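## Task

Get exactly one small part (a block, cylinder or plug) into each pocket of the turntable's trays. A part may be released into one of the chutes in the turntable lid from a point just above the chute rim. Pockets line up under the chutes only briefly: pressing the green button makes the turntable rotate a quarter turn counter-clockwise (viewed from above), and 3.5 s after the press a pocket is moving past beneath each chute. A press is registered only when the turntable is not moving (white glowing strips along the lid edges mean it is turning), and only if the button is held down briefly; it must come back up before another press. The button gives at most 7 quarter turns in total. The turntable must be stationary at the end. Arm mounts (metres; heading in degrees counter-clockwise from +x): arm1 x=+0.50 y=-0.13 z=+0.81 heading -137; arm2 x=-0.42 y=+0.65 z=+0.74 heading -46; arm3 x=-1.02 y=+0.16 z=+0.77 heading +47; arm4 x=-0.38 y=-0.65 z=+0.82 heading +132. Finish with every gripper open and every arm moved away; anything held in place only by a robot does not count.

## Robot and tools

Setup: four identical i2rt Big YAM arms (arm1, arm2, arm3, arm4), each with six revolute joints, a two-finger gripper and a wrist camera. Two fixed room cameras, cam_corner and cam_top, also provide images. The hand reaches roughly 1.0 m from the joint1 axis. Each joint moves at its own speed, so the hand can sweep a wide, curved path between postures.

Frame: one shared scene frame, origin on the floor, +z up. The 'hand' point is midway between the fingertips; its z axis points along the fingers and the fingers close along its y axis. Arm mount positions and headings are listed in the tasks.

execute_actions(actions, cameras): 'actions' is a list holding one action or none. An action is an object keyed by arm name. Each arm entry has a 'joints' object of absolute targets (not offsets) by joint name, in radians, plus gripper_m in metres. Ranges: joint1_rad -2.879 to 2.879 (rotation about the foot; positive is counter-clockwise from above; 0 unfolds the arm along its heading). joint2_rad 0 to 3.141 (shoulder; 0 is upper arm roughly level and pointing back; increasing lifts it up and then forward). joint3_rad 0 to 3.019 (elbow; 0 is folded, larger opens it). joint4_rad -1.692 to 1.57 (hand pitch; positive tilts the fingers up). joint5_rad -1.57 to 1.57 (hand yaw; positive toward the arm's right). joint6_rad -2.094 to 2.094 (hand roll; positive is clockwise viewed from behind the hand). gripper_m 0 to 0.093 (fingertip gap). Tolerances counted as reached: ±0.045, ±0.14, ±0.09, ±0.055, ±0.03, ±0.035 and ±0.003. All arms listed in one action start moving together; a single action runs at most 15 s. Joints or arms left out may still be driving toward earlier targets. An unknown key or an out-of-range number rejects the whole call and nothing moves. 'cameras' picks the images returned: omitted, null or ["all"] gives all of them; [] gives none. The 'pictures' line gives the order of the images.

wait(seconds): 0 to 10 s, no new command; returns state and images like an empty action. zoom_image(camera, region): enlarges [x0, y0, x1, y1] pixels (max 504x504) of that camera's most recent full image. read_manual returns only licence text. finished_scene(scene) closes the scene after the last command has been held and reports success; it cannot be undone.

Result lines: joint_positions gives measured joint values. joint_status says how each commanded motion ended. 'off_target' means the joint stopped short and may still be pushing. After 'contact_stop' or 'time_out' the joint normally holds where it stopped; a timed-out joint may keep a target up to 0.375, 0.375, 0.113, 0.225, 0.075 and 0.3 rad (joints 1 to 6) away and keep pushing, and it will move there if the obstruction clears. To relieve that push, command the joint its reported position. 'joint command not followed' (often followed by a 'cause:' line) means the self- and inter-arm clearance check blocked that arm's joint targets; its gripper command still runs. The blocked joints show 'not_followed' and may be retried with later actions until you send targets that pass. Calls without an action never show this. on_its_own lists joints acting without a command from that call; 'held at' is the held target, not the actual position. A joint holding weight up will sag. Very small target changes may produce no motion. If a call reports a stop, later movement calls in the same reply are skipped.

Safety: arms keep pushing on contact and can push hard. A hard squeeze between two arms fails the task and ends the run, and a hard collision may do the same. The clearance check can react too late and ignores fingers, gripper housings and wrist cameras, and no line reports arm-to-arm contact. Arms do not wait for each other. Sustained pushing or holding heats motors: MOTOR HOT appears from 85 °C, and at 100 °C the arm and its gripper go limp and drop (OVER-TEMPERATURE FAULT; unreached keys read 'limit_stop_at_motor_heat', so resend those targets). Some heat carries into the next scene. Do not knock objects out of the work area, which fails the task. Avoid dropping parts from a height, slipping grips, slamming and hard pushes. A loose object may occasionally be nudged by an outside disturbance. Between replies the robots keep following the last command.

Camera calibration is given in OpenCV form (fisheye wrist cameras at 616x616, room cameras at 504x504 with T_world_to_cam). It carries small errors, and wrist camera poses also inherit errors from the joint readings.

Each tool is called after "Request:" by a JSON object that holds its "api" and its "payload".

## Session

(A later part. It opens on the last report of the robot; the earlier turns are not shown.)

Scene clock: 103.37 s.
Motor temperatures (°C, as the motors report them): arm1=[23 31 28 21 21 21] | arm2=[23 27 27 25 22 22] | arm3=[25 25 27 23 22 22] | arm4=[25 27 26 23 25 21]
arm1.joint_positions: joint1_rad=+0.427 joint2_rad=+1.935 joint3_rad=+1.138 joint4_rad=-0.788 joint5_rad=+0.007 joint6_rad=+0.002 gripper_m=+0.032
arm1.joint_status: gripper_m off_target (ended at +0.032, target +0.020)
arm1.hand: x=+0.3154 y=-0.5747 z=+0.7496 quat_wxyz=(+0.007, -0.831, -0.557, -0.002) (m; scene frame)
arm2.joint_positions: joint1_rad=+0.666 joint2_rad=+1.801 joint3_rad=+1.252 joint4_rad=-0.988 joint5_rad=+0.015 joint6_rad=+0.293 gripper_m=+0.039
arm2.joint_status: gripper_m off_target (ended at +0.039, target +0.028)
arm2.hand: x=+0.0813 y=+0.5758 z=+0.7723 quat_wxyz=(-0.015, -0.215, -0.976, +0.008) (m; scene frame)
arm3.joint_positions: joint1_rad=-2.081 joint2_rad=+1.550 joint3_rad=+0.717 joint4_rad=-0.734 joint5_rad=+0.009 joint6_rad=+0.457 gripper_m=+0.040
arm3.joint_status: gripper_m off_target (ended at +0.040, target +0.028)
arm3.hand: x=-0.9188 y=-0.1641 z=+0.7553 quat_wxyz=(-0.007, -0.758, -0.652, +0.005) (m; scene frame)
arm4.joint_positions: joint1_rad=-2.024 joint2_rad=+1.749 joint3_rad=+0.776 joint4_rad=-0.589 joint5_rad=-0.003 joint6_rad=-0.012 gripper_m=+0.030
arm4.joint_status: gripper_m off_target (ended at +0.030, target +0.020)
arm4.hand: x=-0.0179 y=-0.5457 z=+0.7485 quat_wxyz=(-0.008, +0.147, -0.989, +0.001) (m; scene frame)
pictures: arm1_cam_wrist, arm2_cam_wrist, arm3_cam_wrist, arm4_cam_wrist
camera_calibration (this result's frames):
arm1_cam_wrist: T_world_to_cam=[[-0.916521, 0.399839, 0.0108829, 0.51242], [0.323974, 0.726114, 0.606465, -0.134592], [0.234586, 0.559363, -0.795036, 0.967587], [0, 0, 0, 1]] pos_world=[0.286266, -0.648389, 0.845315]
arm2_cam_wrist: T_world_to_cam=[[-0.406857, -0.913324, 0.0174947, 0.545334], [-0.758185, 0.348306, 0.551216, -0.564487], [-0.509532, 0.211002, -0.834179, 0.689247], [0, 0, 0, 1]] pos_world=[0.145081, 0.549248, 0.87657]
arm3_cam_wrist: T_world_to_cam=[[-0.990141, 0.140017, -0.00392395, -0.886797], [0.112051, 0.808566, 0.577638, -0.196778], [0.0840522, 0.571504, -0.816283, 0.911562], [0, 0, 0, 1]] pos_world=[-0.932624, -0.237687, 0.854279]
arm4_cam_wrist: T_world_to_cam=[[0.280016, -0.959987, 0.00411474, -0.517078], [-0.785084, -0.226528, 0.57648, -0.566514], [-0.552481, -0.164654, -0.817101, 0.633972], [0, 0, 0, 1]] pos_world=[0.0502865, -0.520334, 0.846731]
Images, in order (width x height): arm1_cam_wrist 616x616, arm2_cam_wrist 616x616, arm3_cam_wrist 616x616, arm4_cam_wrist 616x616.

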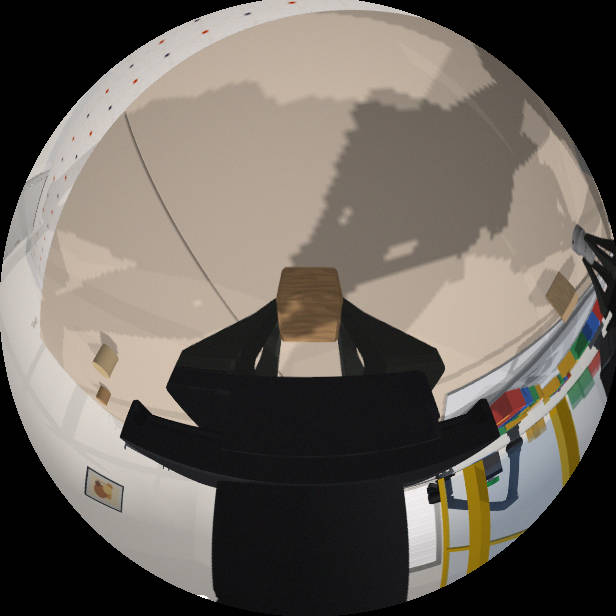

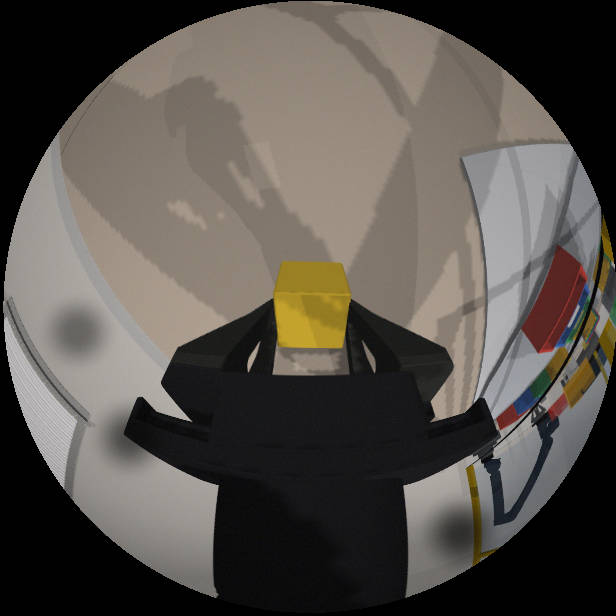

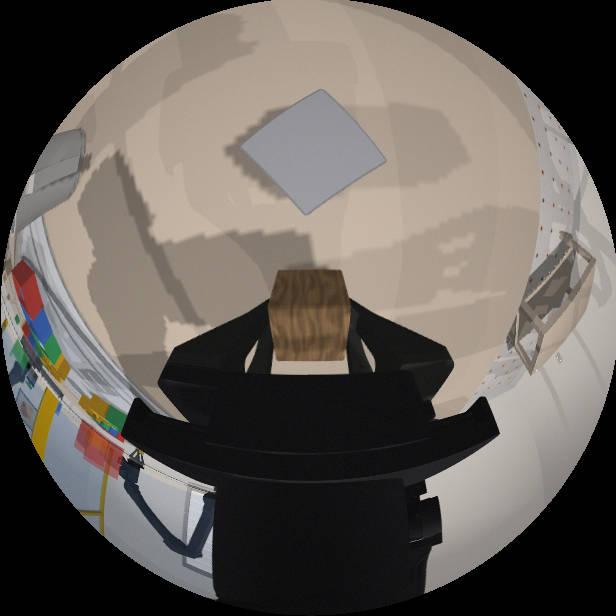

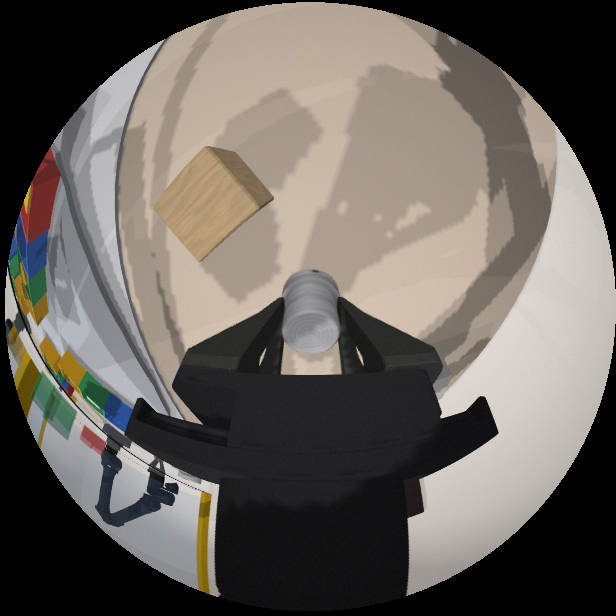

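Request:
{"api": "execute_actions", "payload": {"actions": [{"arm1":{"joints":{"joint2_rad":0.85,"joint3_rad":0.74,"joint4_rad":-1.47}},"arm2":{"joints":{"joint2_rad":1.174,"joint3_rad":1.189,"joint4_rad":-1.5}},"arm3":{"joints":{"joint2_rad":1.174,"joint3_rad":1.189,"joint4_rad":-1.585}},"arm4":{"joints":{"joint2_rad":1.194,"joint3_rad":0.994,"joint4_rad":-1.37}}}], "cameras": []}}

Request:
{"api": "execute_actions", "payload": {"actions": [{"arm1":{"joints":{"joint1_rad":-1.073}},"arm2":{"joints":{"joint1_rad":-0.472,"joint6_rad":0.17}},"arm3":{"joints":{"joint1_rad":-1.262,"joint6_rad":-0.56}},"arm4":{"joints":{"joint1_rad":-1.082,"joint6_rad":-0.47}}}], "cameras": []}}

Request:
{"api": "execute_actions", "payload": {"actions": [{"arm1":{"joints":{"joint2_rad":1.666,"joint3_rad":1.453,"joint4_rad":-1.35,"joint6_rad":-0.445}},"arm2":{"joints":{"joint2_rad":1.426,"joint3_rad":1.326,"joint4_rad":-1.121}},"arm3":{"joints":{"joint2_rad":1.608,"joint3_rad":1.481,"joint4_rad":-1.44}},"arm4":{"joints":{"joint2_rad":1.597,"joint3_rad":1.346,"joint4_rad":-1.315}}}]}}

Scene clock: 138.87 s.
Motor temperatures (°C, as the motors report them): arm1=[23 31 28 21 21 21] | arm2=[23 27 27 25 22 22] | arm3=[25 25 27 22 22 22] | arm4=[25 27 26 23 25 21]
arm1.joint_positions: joint1_rad=+0.427 joint2_rad=+0.847 joint3_rad=+0.751 joint4_rad=-1.458 joint5_rad=+0.007 joint6_rad=+0.002 gripper_m=+0.032
arm1.joint_status: all done
arm1.hand: x=+0.4210 y=-0.3174 z=+0.9845 quat_wxyz=(-0.002, -0.831, -0.557, +0.011) (m; scene frame)
arm2.joint_positions: joint1_rad=+0.666 joint2_rad=+1.157 joint3_rad=+1.186 joint4_rad=-1.493 joint5_rad=+0.015 joint6_rad=+0.293 gripper_m=+0.039
arm2.joint_status: all done
arm2.hand: x=-0.0847 y=+0.6004 z=+1.0057 quat_wxyz=(-0.052, -0.215, -0.975, +0.006) (m; scene frame)
arm3.joint_positions: joint1_rad=-2.081 joint2_rad=+1.173 joint3_rad=+1.165 joint4_rad=-1.578 joint5_rad=+0.009 joint6_rad=+0.457 gripper_m=+0.040
arm3.joint_status: all done
arm3.hand: x=-0.9286 y=-0.1383 z=+1.0300 quat_wxyz=(+0.002, -0.758, -0.653, +0.001) (m; scene frame)
arm4.joint_positions: joint1_rad=-2.024 joint2_rad=+1.182 joint3_rad=+0.983 joint4_rad=-1.357 joint5_rad=-0.003 joint6_rad=-0.012 gripper_m=+0.030
arm4.joint_status: all done
arm4.hand: x=-0.0717 y=-0.5596 z=+1.0036 quat_wxyz=(-0.010, +0.147, -0.989, +0.001) (m; scene frame)
pictures: none
No camera images: the call's "cameras" was empty. Leave "cameras" out to get every camera's image.

Scene clock: 140.73 s.
Motor temperatures (°C, as the motors report them): arm1=[23 31 28 21 21 21] | arm2=[23 27 28 25 22 22] | arm3=[25 25 28 22 22 22] | arm4=[25 27 26 23 25 21]
arm1.joint_positions: joint1_rad=-1.071 joint2_rad=+0.847 joint3_rad=+0.751 joint4_rad=-1.458 joint5_rad=+0.007 joint6_rad=+0.002 gripper_m=+0.031
arm1.joint_status: all done
arm1.hand: x=+0.3049 y=-0.0617 z=+0.9843 quat_wxyz=(+0.004, -0.987, +0.158, +0.009) (m; scene frame)
arm2.joint_positions: joint1_rad=-0.472 joint2_rad=+1.161 joint3_rad=+1.186 joint4_rad=-1.493 joint5_rad=+0.015 joint6_rad=+0.177 gripper_m=+0.039
arm2.joint_status: all done
arm2.hand: x=-0.3255 y=+0.3242 z=+1.0063 quat_wxyz=(-0.039, -0.664, -0.745, +0.036) (m; scene frame)
arm3.joint_positions: joint1_rad=-1.263 joint2_rad=+1.173 joint3_rad=+1.165 joint4_rad=-1.578 joint5_rad=+0.009 joint6_rad=-0.545 gripper_m=+0.040
arm3.joint_status: all done
arm3.hand: x=-0.7382 y=+0.0255 z=+1.0301 quat_wxyz=(+0.004, +0.050, -0.999, +0.006) (m; scene frame)
arm4.joint_positions: joint1_rad=-1.086 joint2_rad=+1.184 joint3_rad=+0.983 joint4_rad=-1.357 joint5_rad=-0.003 joint6_rad=-0.458 gripper_m=+0.030
arm4.joint_status: all done
arm4.hand: x=-0.2688 y=-0.3493 z=+1.0007 quat_wxyz=(-0.006, +0.744, -0.668, +0.001) (m; scene frame)
pictures: none
No camera images: the call's "cameras" was empty. Leave "cameras" out to get every camera's image.

Scene clock: 142.33 s.
Motor temperatures (°C, as the motors report them): arm1=[23 31 29 21 21 21] | arm2=[23 27 28 25 22 22] | arm3=[25 25 28 22 22 22] | arm4=[25 27 27 23 25 21]
arm1.joint_positions: joint1_rad=-1.071 joint2_rad=+1.672 joint3_rad=+1.404 joint4_rad=-1.356 joint5_rad=+0.007 joint6_rad=-0.437 gripper_m=+0.031
arm1.joint_status: all done
arm1.hand: x=+0.0417 y=+0.0240 z=+0.9620 quat_wxyz=(-0.007, -0.998, -0.061, -0.025) (m; scene frame)
arm2.joint_positions: joint1_rad=-0.472 joint2_rad=+1.433 joint3_rad=+1.278 joint4_rad=-1.133 joint5_rad=+0.015 joint6_rad=+0.177 gripper_m=+0.039
arm2.joint_status: all done
arm2.hand: x=-0.2846 y=+0.1873 z=+0.9570 quat_wxyz=(-0.116, -0.659, -0.739, +0.083) (m; scene frame)
arm3.joint_positions: joint1_rad=-1.263 joint2_rad=+1.627 joint3_rad=+1.436 joint4_rad=-1.442 joint5_rad=+0.009 joint6_rad=-0.546 gripper_m=+0.040
arm3.joint_status: all done
arm3.hand: x=-0.5980 y=-0.0419 z=+0.9619 quat_wxyz=(+0.025, +0.050, -0.998, -0.006) (m; scene frame)
arm4.joint_positions: joint1_rad=-1.086 joint2_rad=+1.599 joint3_rad=+1.297 joint4_rad=-1.319 joint5_rad=-0.003 joint6_rad=-0.458 gripper_m=+0.030
arm4.joint_status: all done
arm4.hand: x=-0.2228 y=-0.2240 z=+0.9638 quat_wxyz=(+0.023, +0.744, -0.668, +0.013) (m; scene frame)
pictures: arm1_cam_wrist, arm2_cam_wrist, arm3_cam_wrist, arm4_cam_wrist, cam_corner, cam_top
camera_calibration (this result's frames):
arm1_cam_wrist: T_world_to_cam=[[-0.100504, 0.994831, -0.0145199, -0.00395045], [0.766979, 0.0867648, 0.635779, -0.640706], [0.633752, 0.0527621, -0.771735, 0.838823], [0, 0, 0, 1]] pos_world=[-0.0405944, 0.0152627, 1.05464]
arm2_cam_wrist: T_world_to_cam=[[-0.991246, -0.130645, -0.0190522, -0.239544], [-0.12968, 0.936345, 0.326254, -0.524406], [-0.0247841, 0.325868, -0.94509, 0.961432], [0, 0, 0, 1]] pos_world=[-0.281624, 0.146429, 1.07517]
arm3_cam_wrist: T_world_to_cam=[[0.10908, -0.993945, -0.0132224, 0.0333286], [-0.771051, -0.0929984, 0.629946, -1.06696], [-0.627361, -0.0585191, -0.776527, 0.493314], [0, 0, 0, 1]] pos_world=[-0.516827, -0.0372301, 1.05564]
arm4_cam_wrist: T_world_to_cam=[[0.995273, 0.0957423, -0.0162632, 0.263742], [0.0846564, -0.773294, 0.62837, -0.757278], [0.0475854, -0.626777, -0.777744, 0.74192], [0, 0, 0, 1]] pos_world=[-0.233691, -0.145831, 1.05716]
Images, in order (width x height): arm1_cam_wrist 616x616, arm2_cam_wrist 616x616, arm3_cam_wrist 616x616, arm4_cam_wrist 616x616, cam_corner 504x504, cam_top 504x504.

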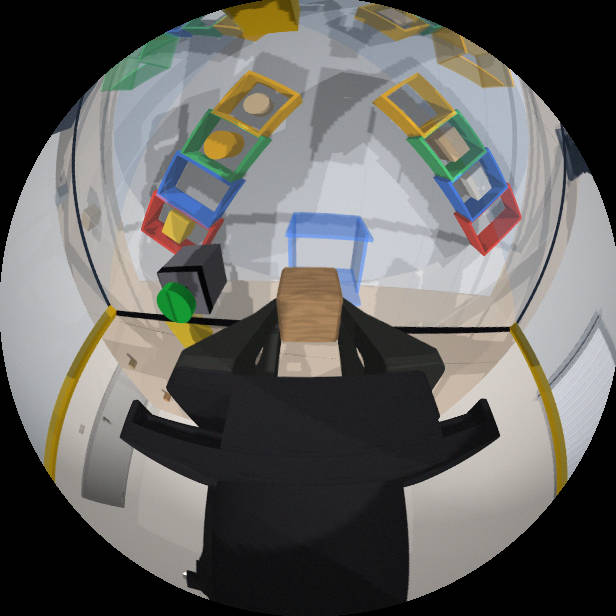

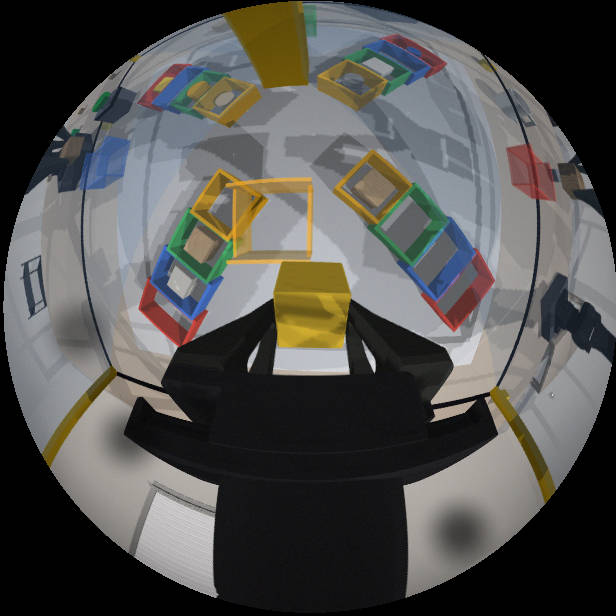

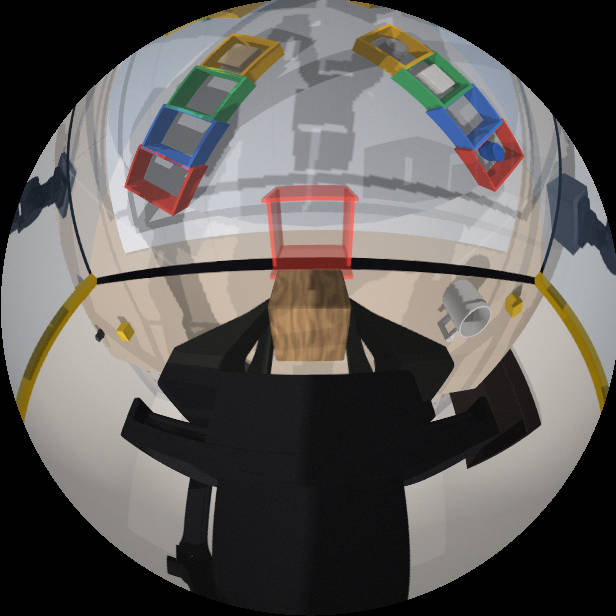

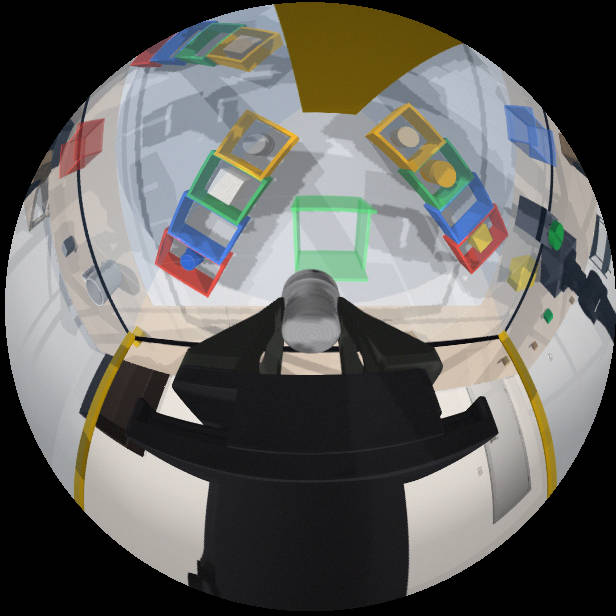

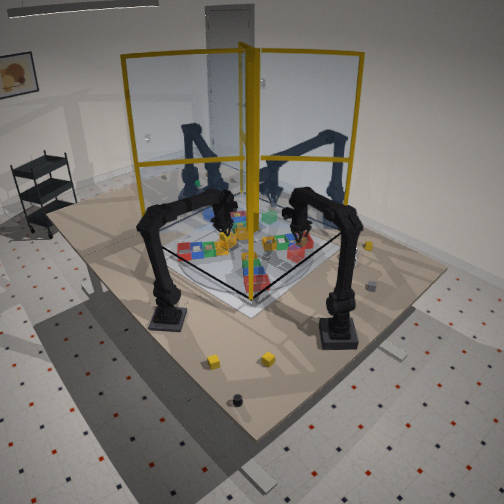

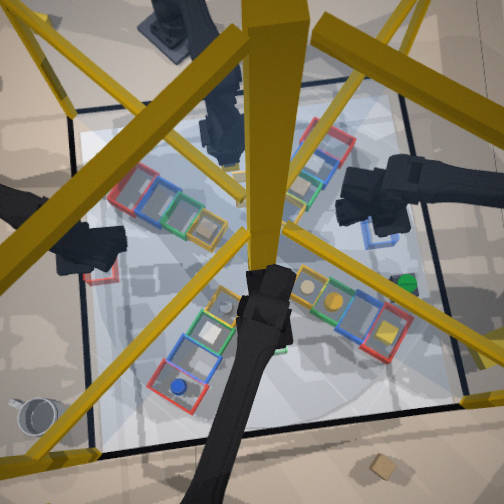

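Request:
{"api": "execute_actions", "payload": {"actions": [{"arm1":{"joints":{"joint1_rad":-0.815,"joint2_rad":1.413,"joint3_rad":1.175,"joint4_rad":-1.315}},"arm2":{"joints":{"joint1_rad":-0.42,"joint2_rad":1.594,"joint3_rad":1.445,"joint4_rad":-1.129,"joint6_rad":0.22}},"arm3":{"joints":{"joint1_rad":-1.25,"joint2_rad":1.631,"joint3_rad":1.363,"joint4_rad":-1.295}},"arm4":{"joints":{"joint1_rad":-1.135,"joint2_rad":1.62,"joint3_rad":1.217,"joint4_rad":-1.16}}}], "cameras": ["arm1_cam_wrist","arm2_cam_wrist","arm3_cam_wrist","arm4_cam_wrist"]}}

Scene clock: 170.97 s.
Motor temperatures (°C, as the motors report them): arm1=[23 32 36 21 21 21] | arm2=[23 27 33 25 22 22] | arm3=[25 27 34 22 22 22] | arm4=[25 28 32 22 25 21]
arm1.joint_positions: joint1_rad=-0.813 joint2_rad=+1.400 joint3_rad=+1.184 joint4_rad=-1.321 joint5_rad=+0.005 joint6_rad=-0.440 gripper_m=+0.031
arm1.joint_status: all done
arm1.hand: x=+0.0953 y=-0.1027 z=+0.9962 quat_wxyz=(+0.006, -0.982, -0.190, +0.018) (m; scene frame)
arm2.joint_positions: joint1_rad=-0.419 joint2_rad=+1.587 joint3_rad=+1.402 joint4_rad=-1.133 joint5_rad=+0.015 joint6_rad=+0.213 gripper_m=+0.039
arm2.joint_status: all done
arm2.hand: x=-0.2436 y=+0.1481 z=+0.9366 quat_wxyz=(-0.106, -0.654, -0.746, +0.071) (m; scene frame)
arm3.joint_positions: joint1_rad=-1.257 joint2_rad=+1.630 joint3_rad=+1.358 joint4_rad=-1.304 joint5_rad=+0.009 joint6_rad=-0.546 gripper_m=+0.040
arm3.joint_status: all done
arm3.hand: x=-0.5892 y=-0.0434 z=+0.9311 quat_wxyz=(+0.000, +0.053, -0.999, +0.008) (m; scene frame)
arm4.joint_positions: joint1_rad=-1.132 joint2_rad=+1.609 joint3_rad=+1.218 joint4_rad=-1.174 joint5_rad=-0.003 joint6_rad=-0.458 gripper_m=+0.030
arm4.joint_status: all done
arm4.hand: x=-0.2009 y=-0.2261 z=+0.9308 quat_wxyz=(-0.003, +0.729, -0.684, +0.002) (m; scene frame)
pictures: arm1_cam_wrist, arm2_cam_wrist, arm3_cam_wrist, arm4_cam_wrist
camera_calibration (this result's frames):
arm1_cam_wrist: T_world_to_cam=[[-0.352592, 0.935567, 0.0198201, 0.111715], [0.772431, 0.279023, 0.570523, -0.608415], [0.528233, 0.216471, -0.821042, 0.913963], [0, 0, 0, 1]] pos_world=[0.0265629, -0.132602, 1.0953]
arm2_cam_wrist: T_world_to_cam=[[-0.988755, -0.147743, -0.0231531, -0.197455], [-0.146285, 0.923377, 0.354929, -0.50464], [-0.0310593, 0.354325, -0.934607, 0.940422], [0, 0, 0, 1]] pos_world=[-0.239847, 0.103586, 1.05346]
arm3_cam_wrist: T_world_to_cam=[[0.114596, -0.993267, 0.0169673, 0.00564227], [-0.802106, -0.0824376, 0.591464, -1.02304], [-0.586083, -0.081389, -0.806153, 0.525751], [0, 0, 0, 1]] pos_world=[-0.513096, -0.0359419, 1.02883]
arm4_cam_wrist: T_world_to_cam=[[0.998675, 0.0508359, 0.00797854, 0.209595], [0.0364221, -0.807842, 0.588273, -0.720224], [0.0363508, -0.587203, -0.808623, 0.749284], [0, 0, 0, 1]] pos_world=[-0.210322, -0.1525, 1.0279]
Images, in order (width x height): arm1_cam_wrist 616x616, arm2_cam_wrist 616x616, arm3_cam_wrist 616x616, arm4_cam_wrist 616x616.

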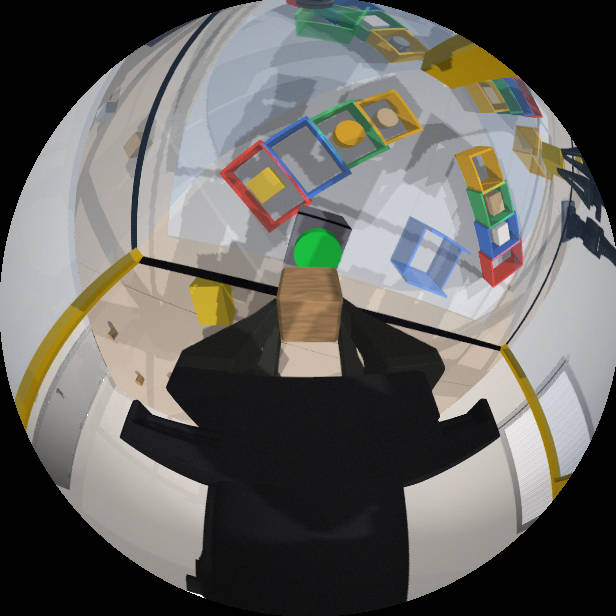

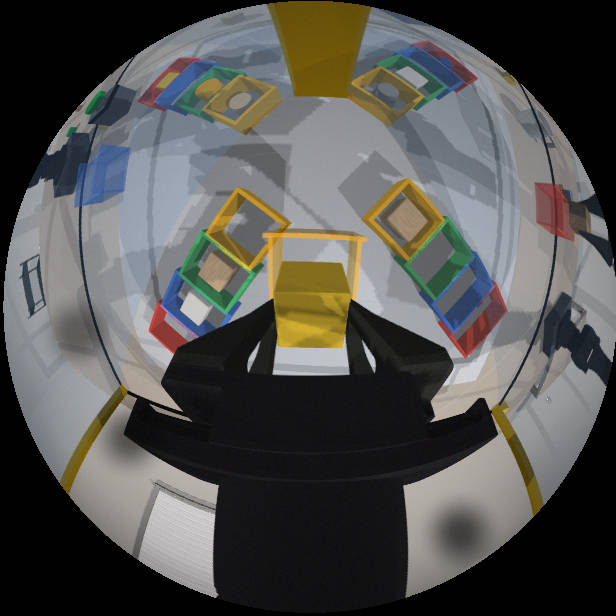

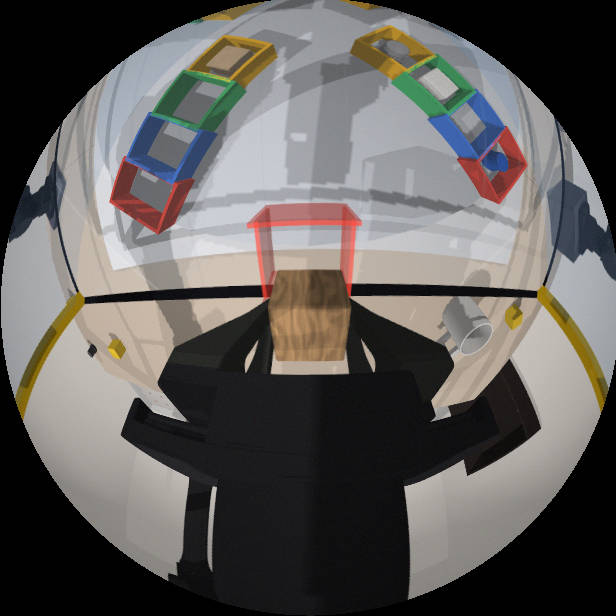

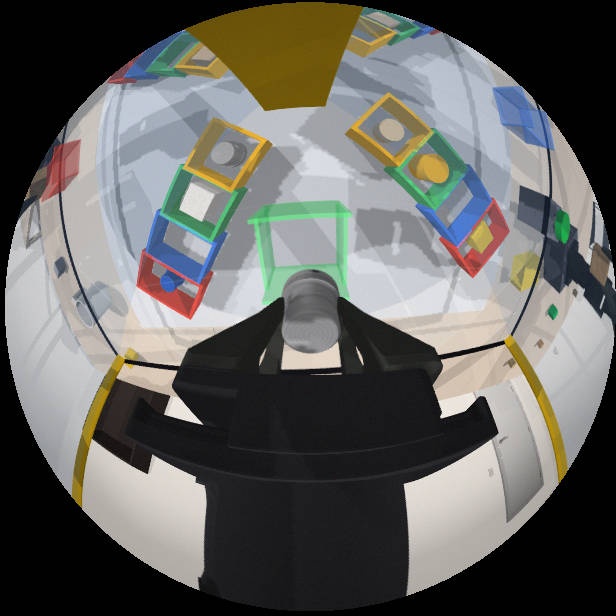

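Request:
{"api": "execute_actions", "payload": {"actions": [{"arm1":{"joints":{"joint1_rad":-1.128,"joint2_rad":1.62,"joint3_rad":1.304,"joint4_rad":-1.2,"joint6_rad":-0.5}},"arm2":{"joints":{"joint4_rad":-1.16}},"arm3":{"joints":{"joint1_rad":-1.24}},"arm4":{"joints":{"joint1_rad":-1.112}}}], "cameras": ["arm1_cam_wrist"]}}

Request:
{"api": "execute_actions", "payload": {"actions": [{"arm1":{"joints":{"joint1_rad":-0.822,"joint2_rad":1.47,"joint3_rad":1.17,"joint4_rad":-1.28}}}], "cameras": ["arm1_cam_wrist","arm4_cam_wrist"]}}

Scene clock: 190.57 s.
Motor temperatures (°C, as the motors report them): arm1=[23 31 33 21 21 21] | arm2=[23 27 34 25 22 22] | arm3=[25 27 33 22 22 22] | arm4=[25 28 30 23 25 21]
arm1.joint_positions: joint1_rad=-1.129 joint2_rad=+1.627 joint3_rad=+1.268 joint4_rad=-1.207 joint5_rad=+0.009 joint6_rad=-0.492 gripper_m=+0.031
arm1.joint_status: all done
arm1.hand: x=+0.0637 y=+0.0455 z=+0.9327 quat_wxyz=(+0.004, -0.998, -0.060, +0.002) (m; scene frame)
arm2.joint_positions: joint1_rad=-0.419 joint2_rad=+1.587 joint3_rad=+1.402 joint4_rad=-1.143 joint5_rad=+0.015 joint6_rad=+0.213 gripper_m=+0.039
arm2.joint_status: all done
arm2.hand: x=-0.2445 y=+0.1505 z=+0.9360 quat_wxyz=(-0.102, -0.654, -0.746, +0.068) (m; scene frame)
arm3.joint_positions: joint1_rad=-1.246 joint2_rad=+1.630 joint3_rad=+1.358 joint4_rad=-1.304 joint5_rad=+0.009 joint6_rad=-0.546 gripper_m=+0.040
arm3.joint_status: all done
arm3.hand: x=-0.5870 y=-0.0386 z=+0.9311 quat_wxyz=(+0.000, +0.059, -0.998, +0.008) (m; scene frame)
arm4.joint_positions: joint1_rad=-1.123 joint2_rad=+1.609 joint3_rad=+1.218 joint4_rad=-1.174 joint5_rad=-0.003 joint6_rad=-0.458 gripper_m=+0.030
arm4.joint_status: all done
arm4.hand: x=-0.2047 y=-0.2246 z=+0.9308 quat_wxyz=(-0.003, +0.732, -0.681, +0.002) (m; scene frame)
pictures: arm1_cam_wrist
camera_calibration (this result's frames):
arm1_cam_wrist: T_world_to_cam=[[-0.0974696, 0.995189, 0.0099607, -0.0466638], [0.800599, 0.0724581, 0.594803, -0.604128], [0.591219, 0.0659497, -0.80381, 0.833152], [0, 0, 0, 1]] pos_world=[-0.0134591, 0.0352671, 1.0295]
Images, in order (width x height): arm1_cam_wrist 616x616.

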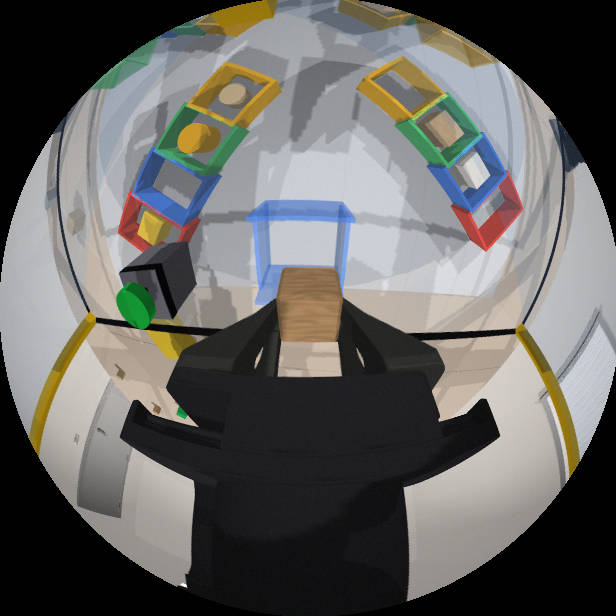

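Scene clock: 191.77 s.
Motor temperatures (°C, as the motors report them): arm1=[23 31 33 21 21 21] | arm2=[23 28 34 25 22 22] | arm3=[25 27 33 22 22 22] | arm4=[25 28 30 23 25 21]
arm1.joint_positions: joint1_rad=-0.819 joint2_rad=+1.457 joint3_rad=+1.180 joint4_rad=-1.269 joint5_rad=+0.006 joint6_rad=-0.494 gripper_m=+0.031
arm1.joint_status: all done
arm1.hand: x=+0.0815 y=-0.0995 z=+0.9724 quat_wxyz=(+0.006, -0.977, -0.214, +0.013) (m; scene frame)
arm2.joint_positions: joint1_rad=-0.419 joint2_rad=+1.587 joint3_rad=+1.402 joint4_rad=-1.143 joint5_rad=+0.015 joint6_rad=+0.213 gripper_m=+0.039
arm2.joint_status: not commanded
arm2.hand: x=-0.2445 y=+0.1505 z=+0.9360 quat_wxyz=(-0.102, -0.654, -0.746, +0.068) (m; scene frame)
arm3.joint_positions: joint1_rad=-1.246 joint2_rad=+1.630 joint3_rad=+1.358 joint4_rad=-1.304 joint5_rad=+0.009 joint6_rad=-0.546 gripper_m=+0.040
arm3.joint_status: not commanded
arm3.hand: x=-0.5870 y=-0.0386 z=+0.9311 quat_wxyz=(+0.000, +0.059, -0.998, +0.008) (m; scene frame)
arm4.joint_positions: joint1_rad=-1.123 joint2_rad=+1.609 joint3_rad=+1.218 joint4_rad=-1.174 joint5_rad=-0.003 joint6_rad=-0.458 gripper_m=+0.030
arm4.joint_status: not commanded
arm4.hand: x=-0.2047 y=-0.2246 z=+0.9308 quat_wxyz=(-0.003, +0.732, -0.681, +0.002) (m; scene frame)
pictures: arm1_cam_wrist, arm4_cam_wrist
camera_calibration (this result's frames):
arm1_cam_wrist: T_world_to_cam=[[-0.398004, 0.917215, 0.0175782, 0.10829], [0.75182, 0.315135, 0.579186, -0.588166], [0.525699, 0.243734, -0.815006, 0.898029], [0, 0, 0, 1]] pos_world=[0.0132016, -0.132854, 1.07065]
arm4_cam_wrist: T_world_to_cam=[[0.998191, 0.0595963, 0.00793344, 0.215144], [0.0435322, -0.807448, 0.58833, -0.717338], [0.0414681, -0.58692, -0.808582, 0.751361], [0, 0, 0, 1]] pos_world=[-0.214685, -0.151046, 1.02786]
Images, in order (width x height): arm1_cam_wrist 616x616, arm4_cam_wrist 616x616.

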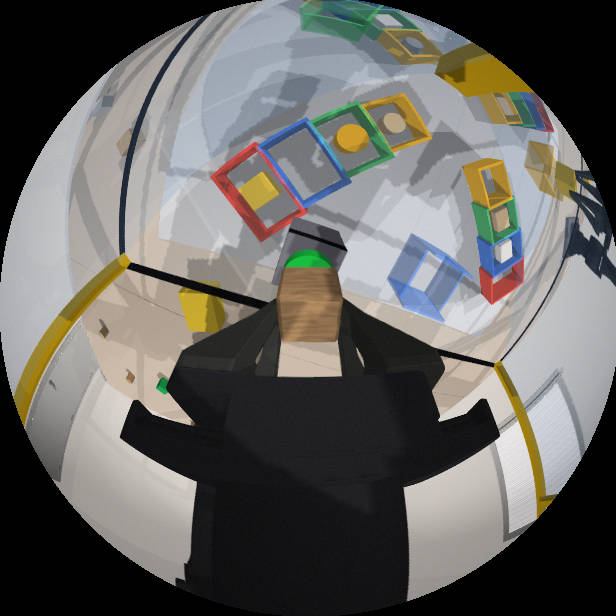

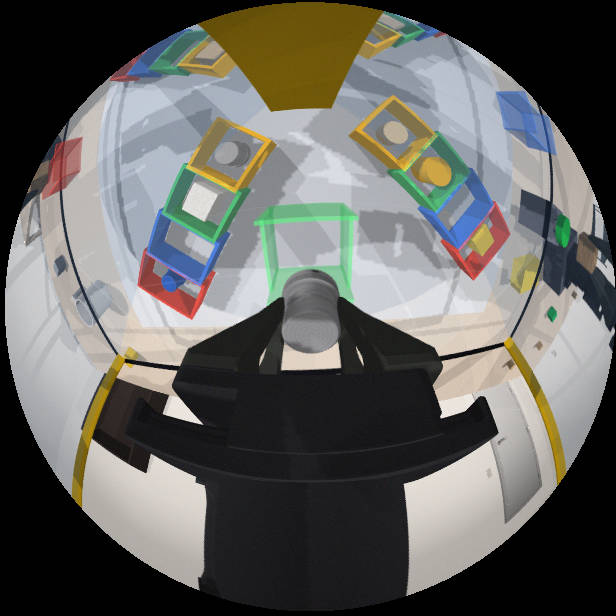

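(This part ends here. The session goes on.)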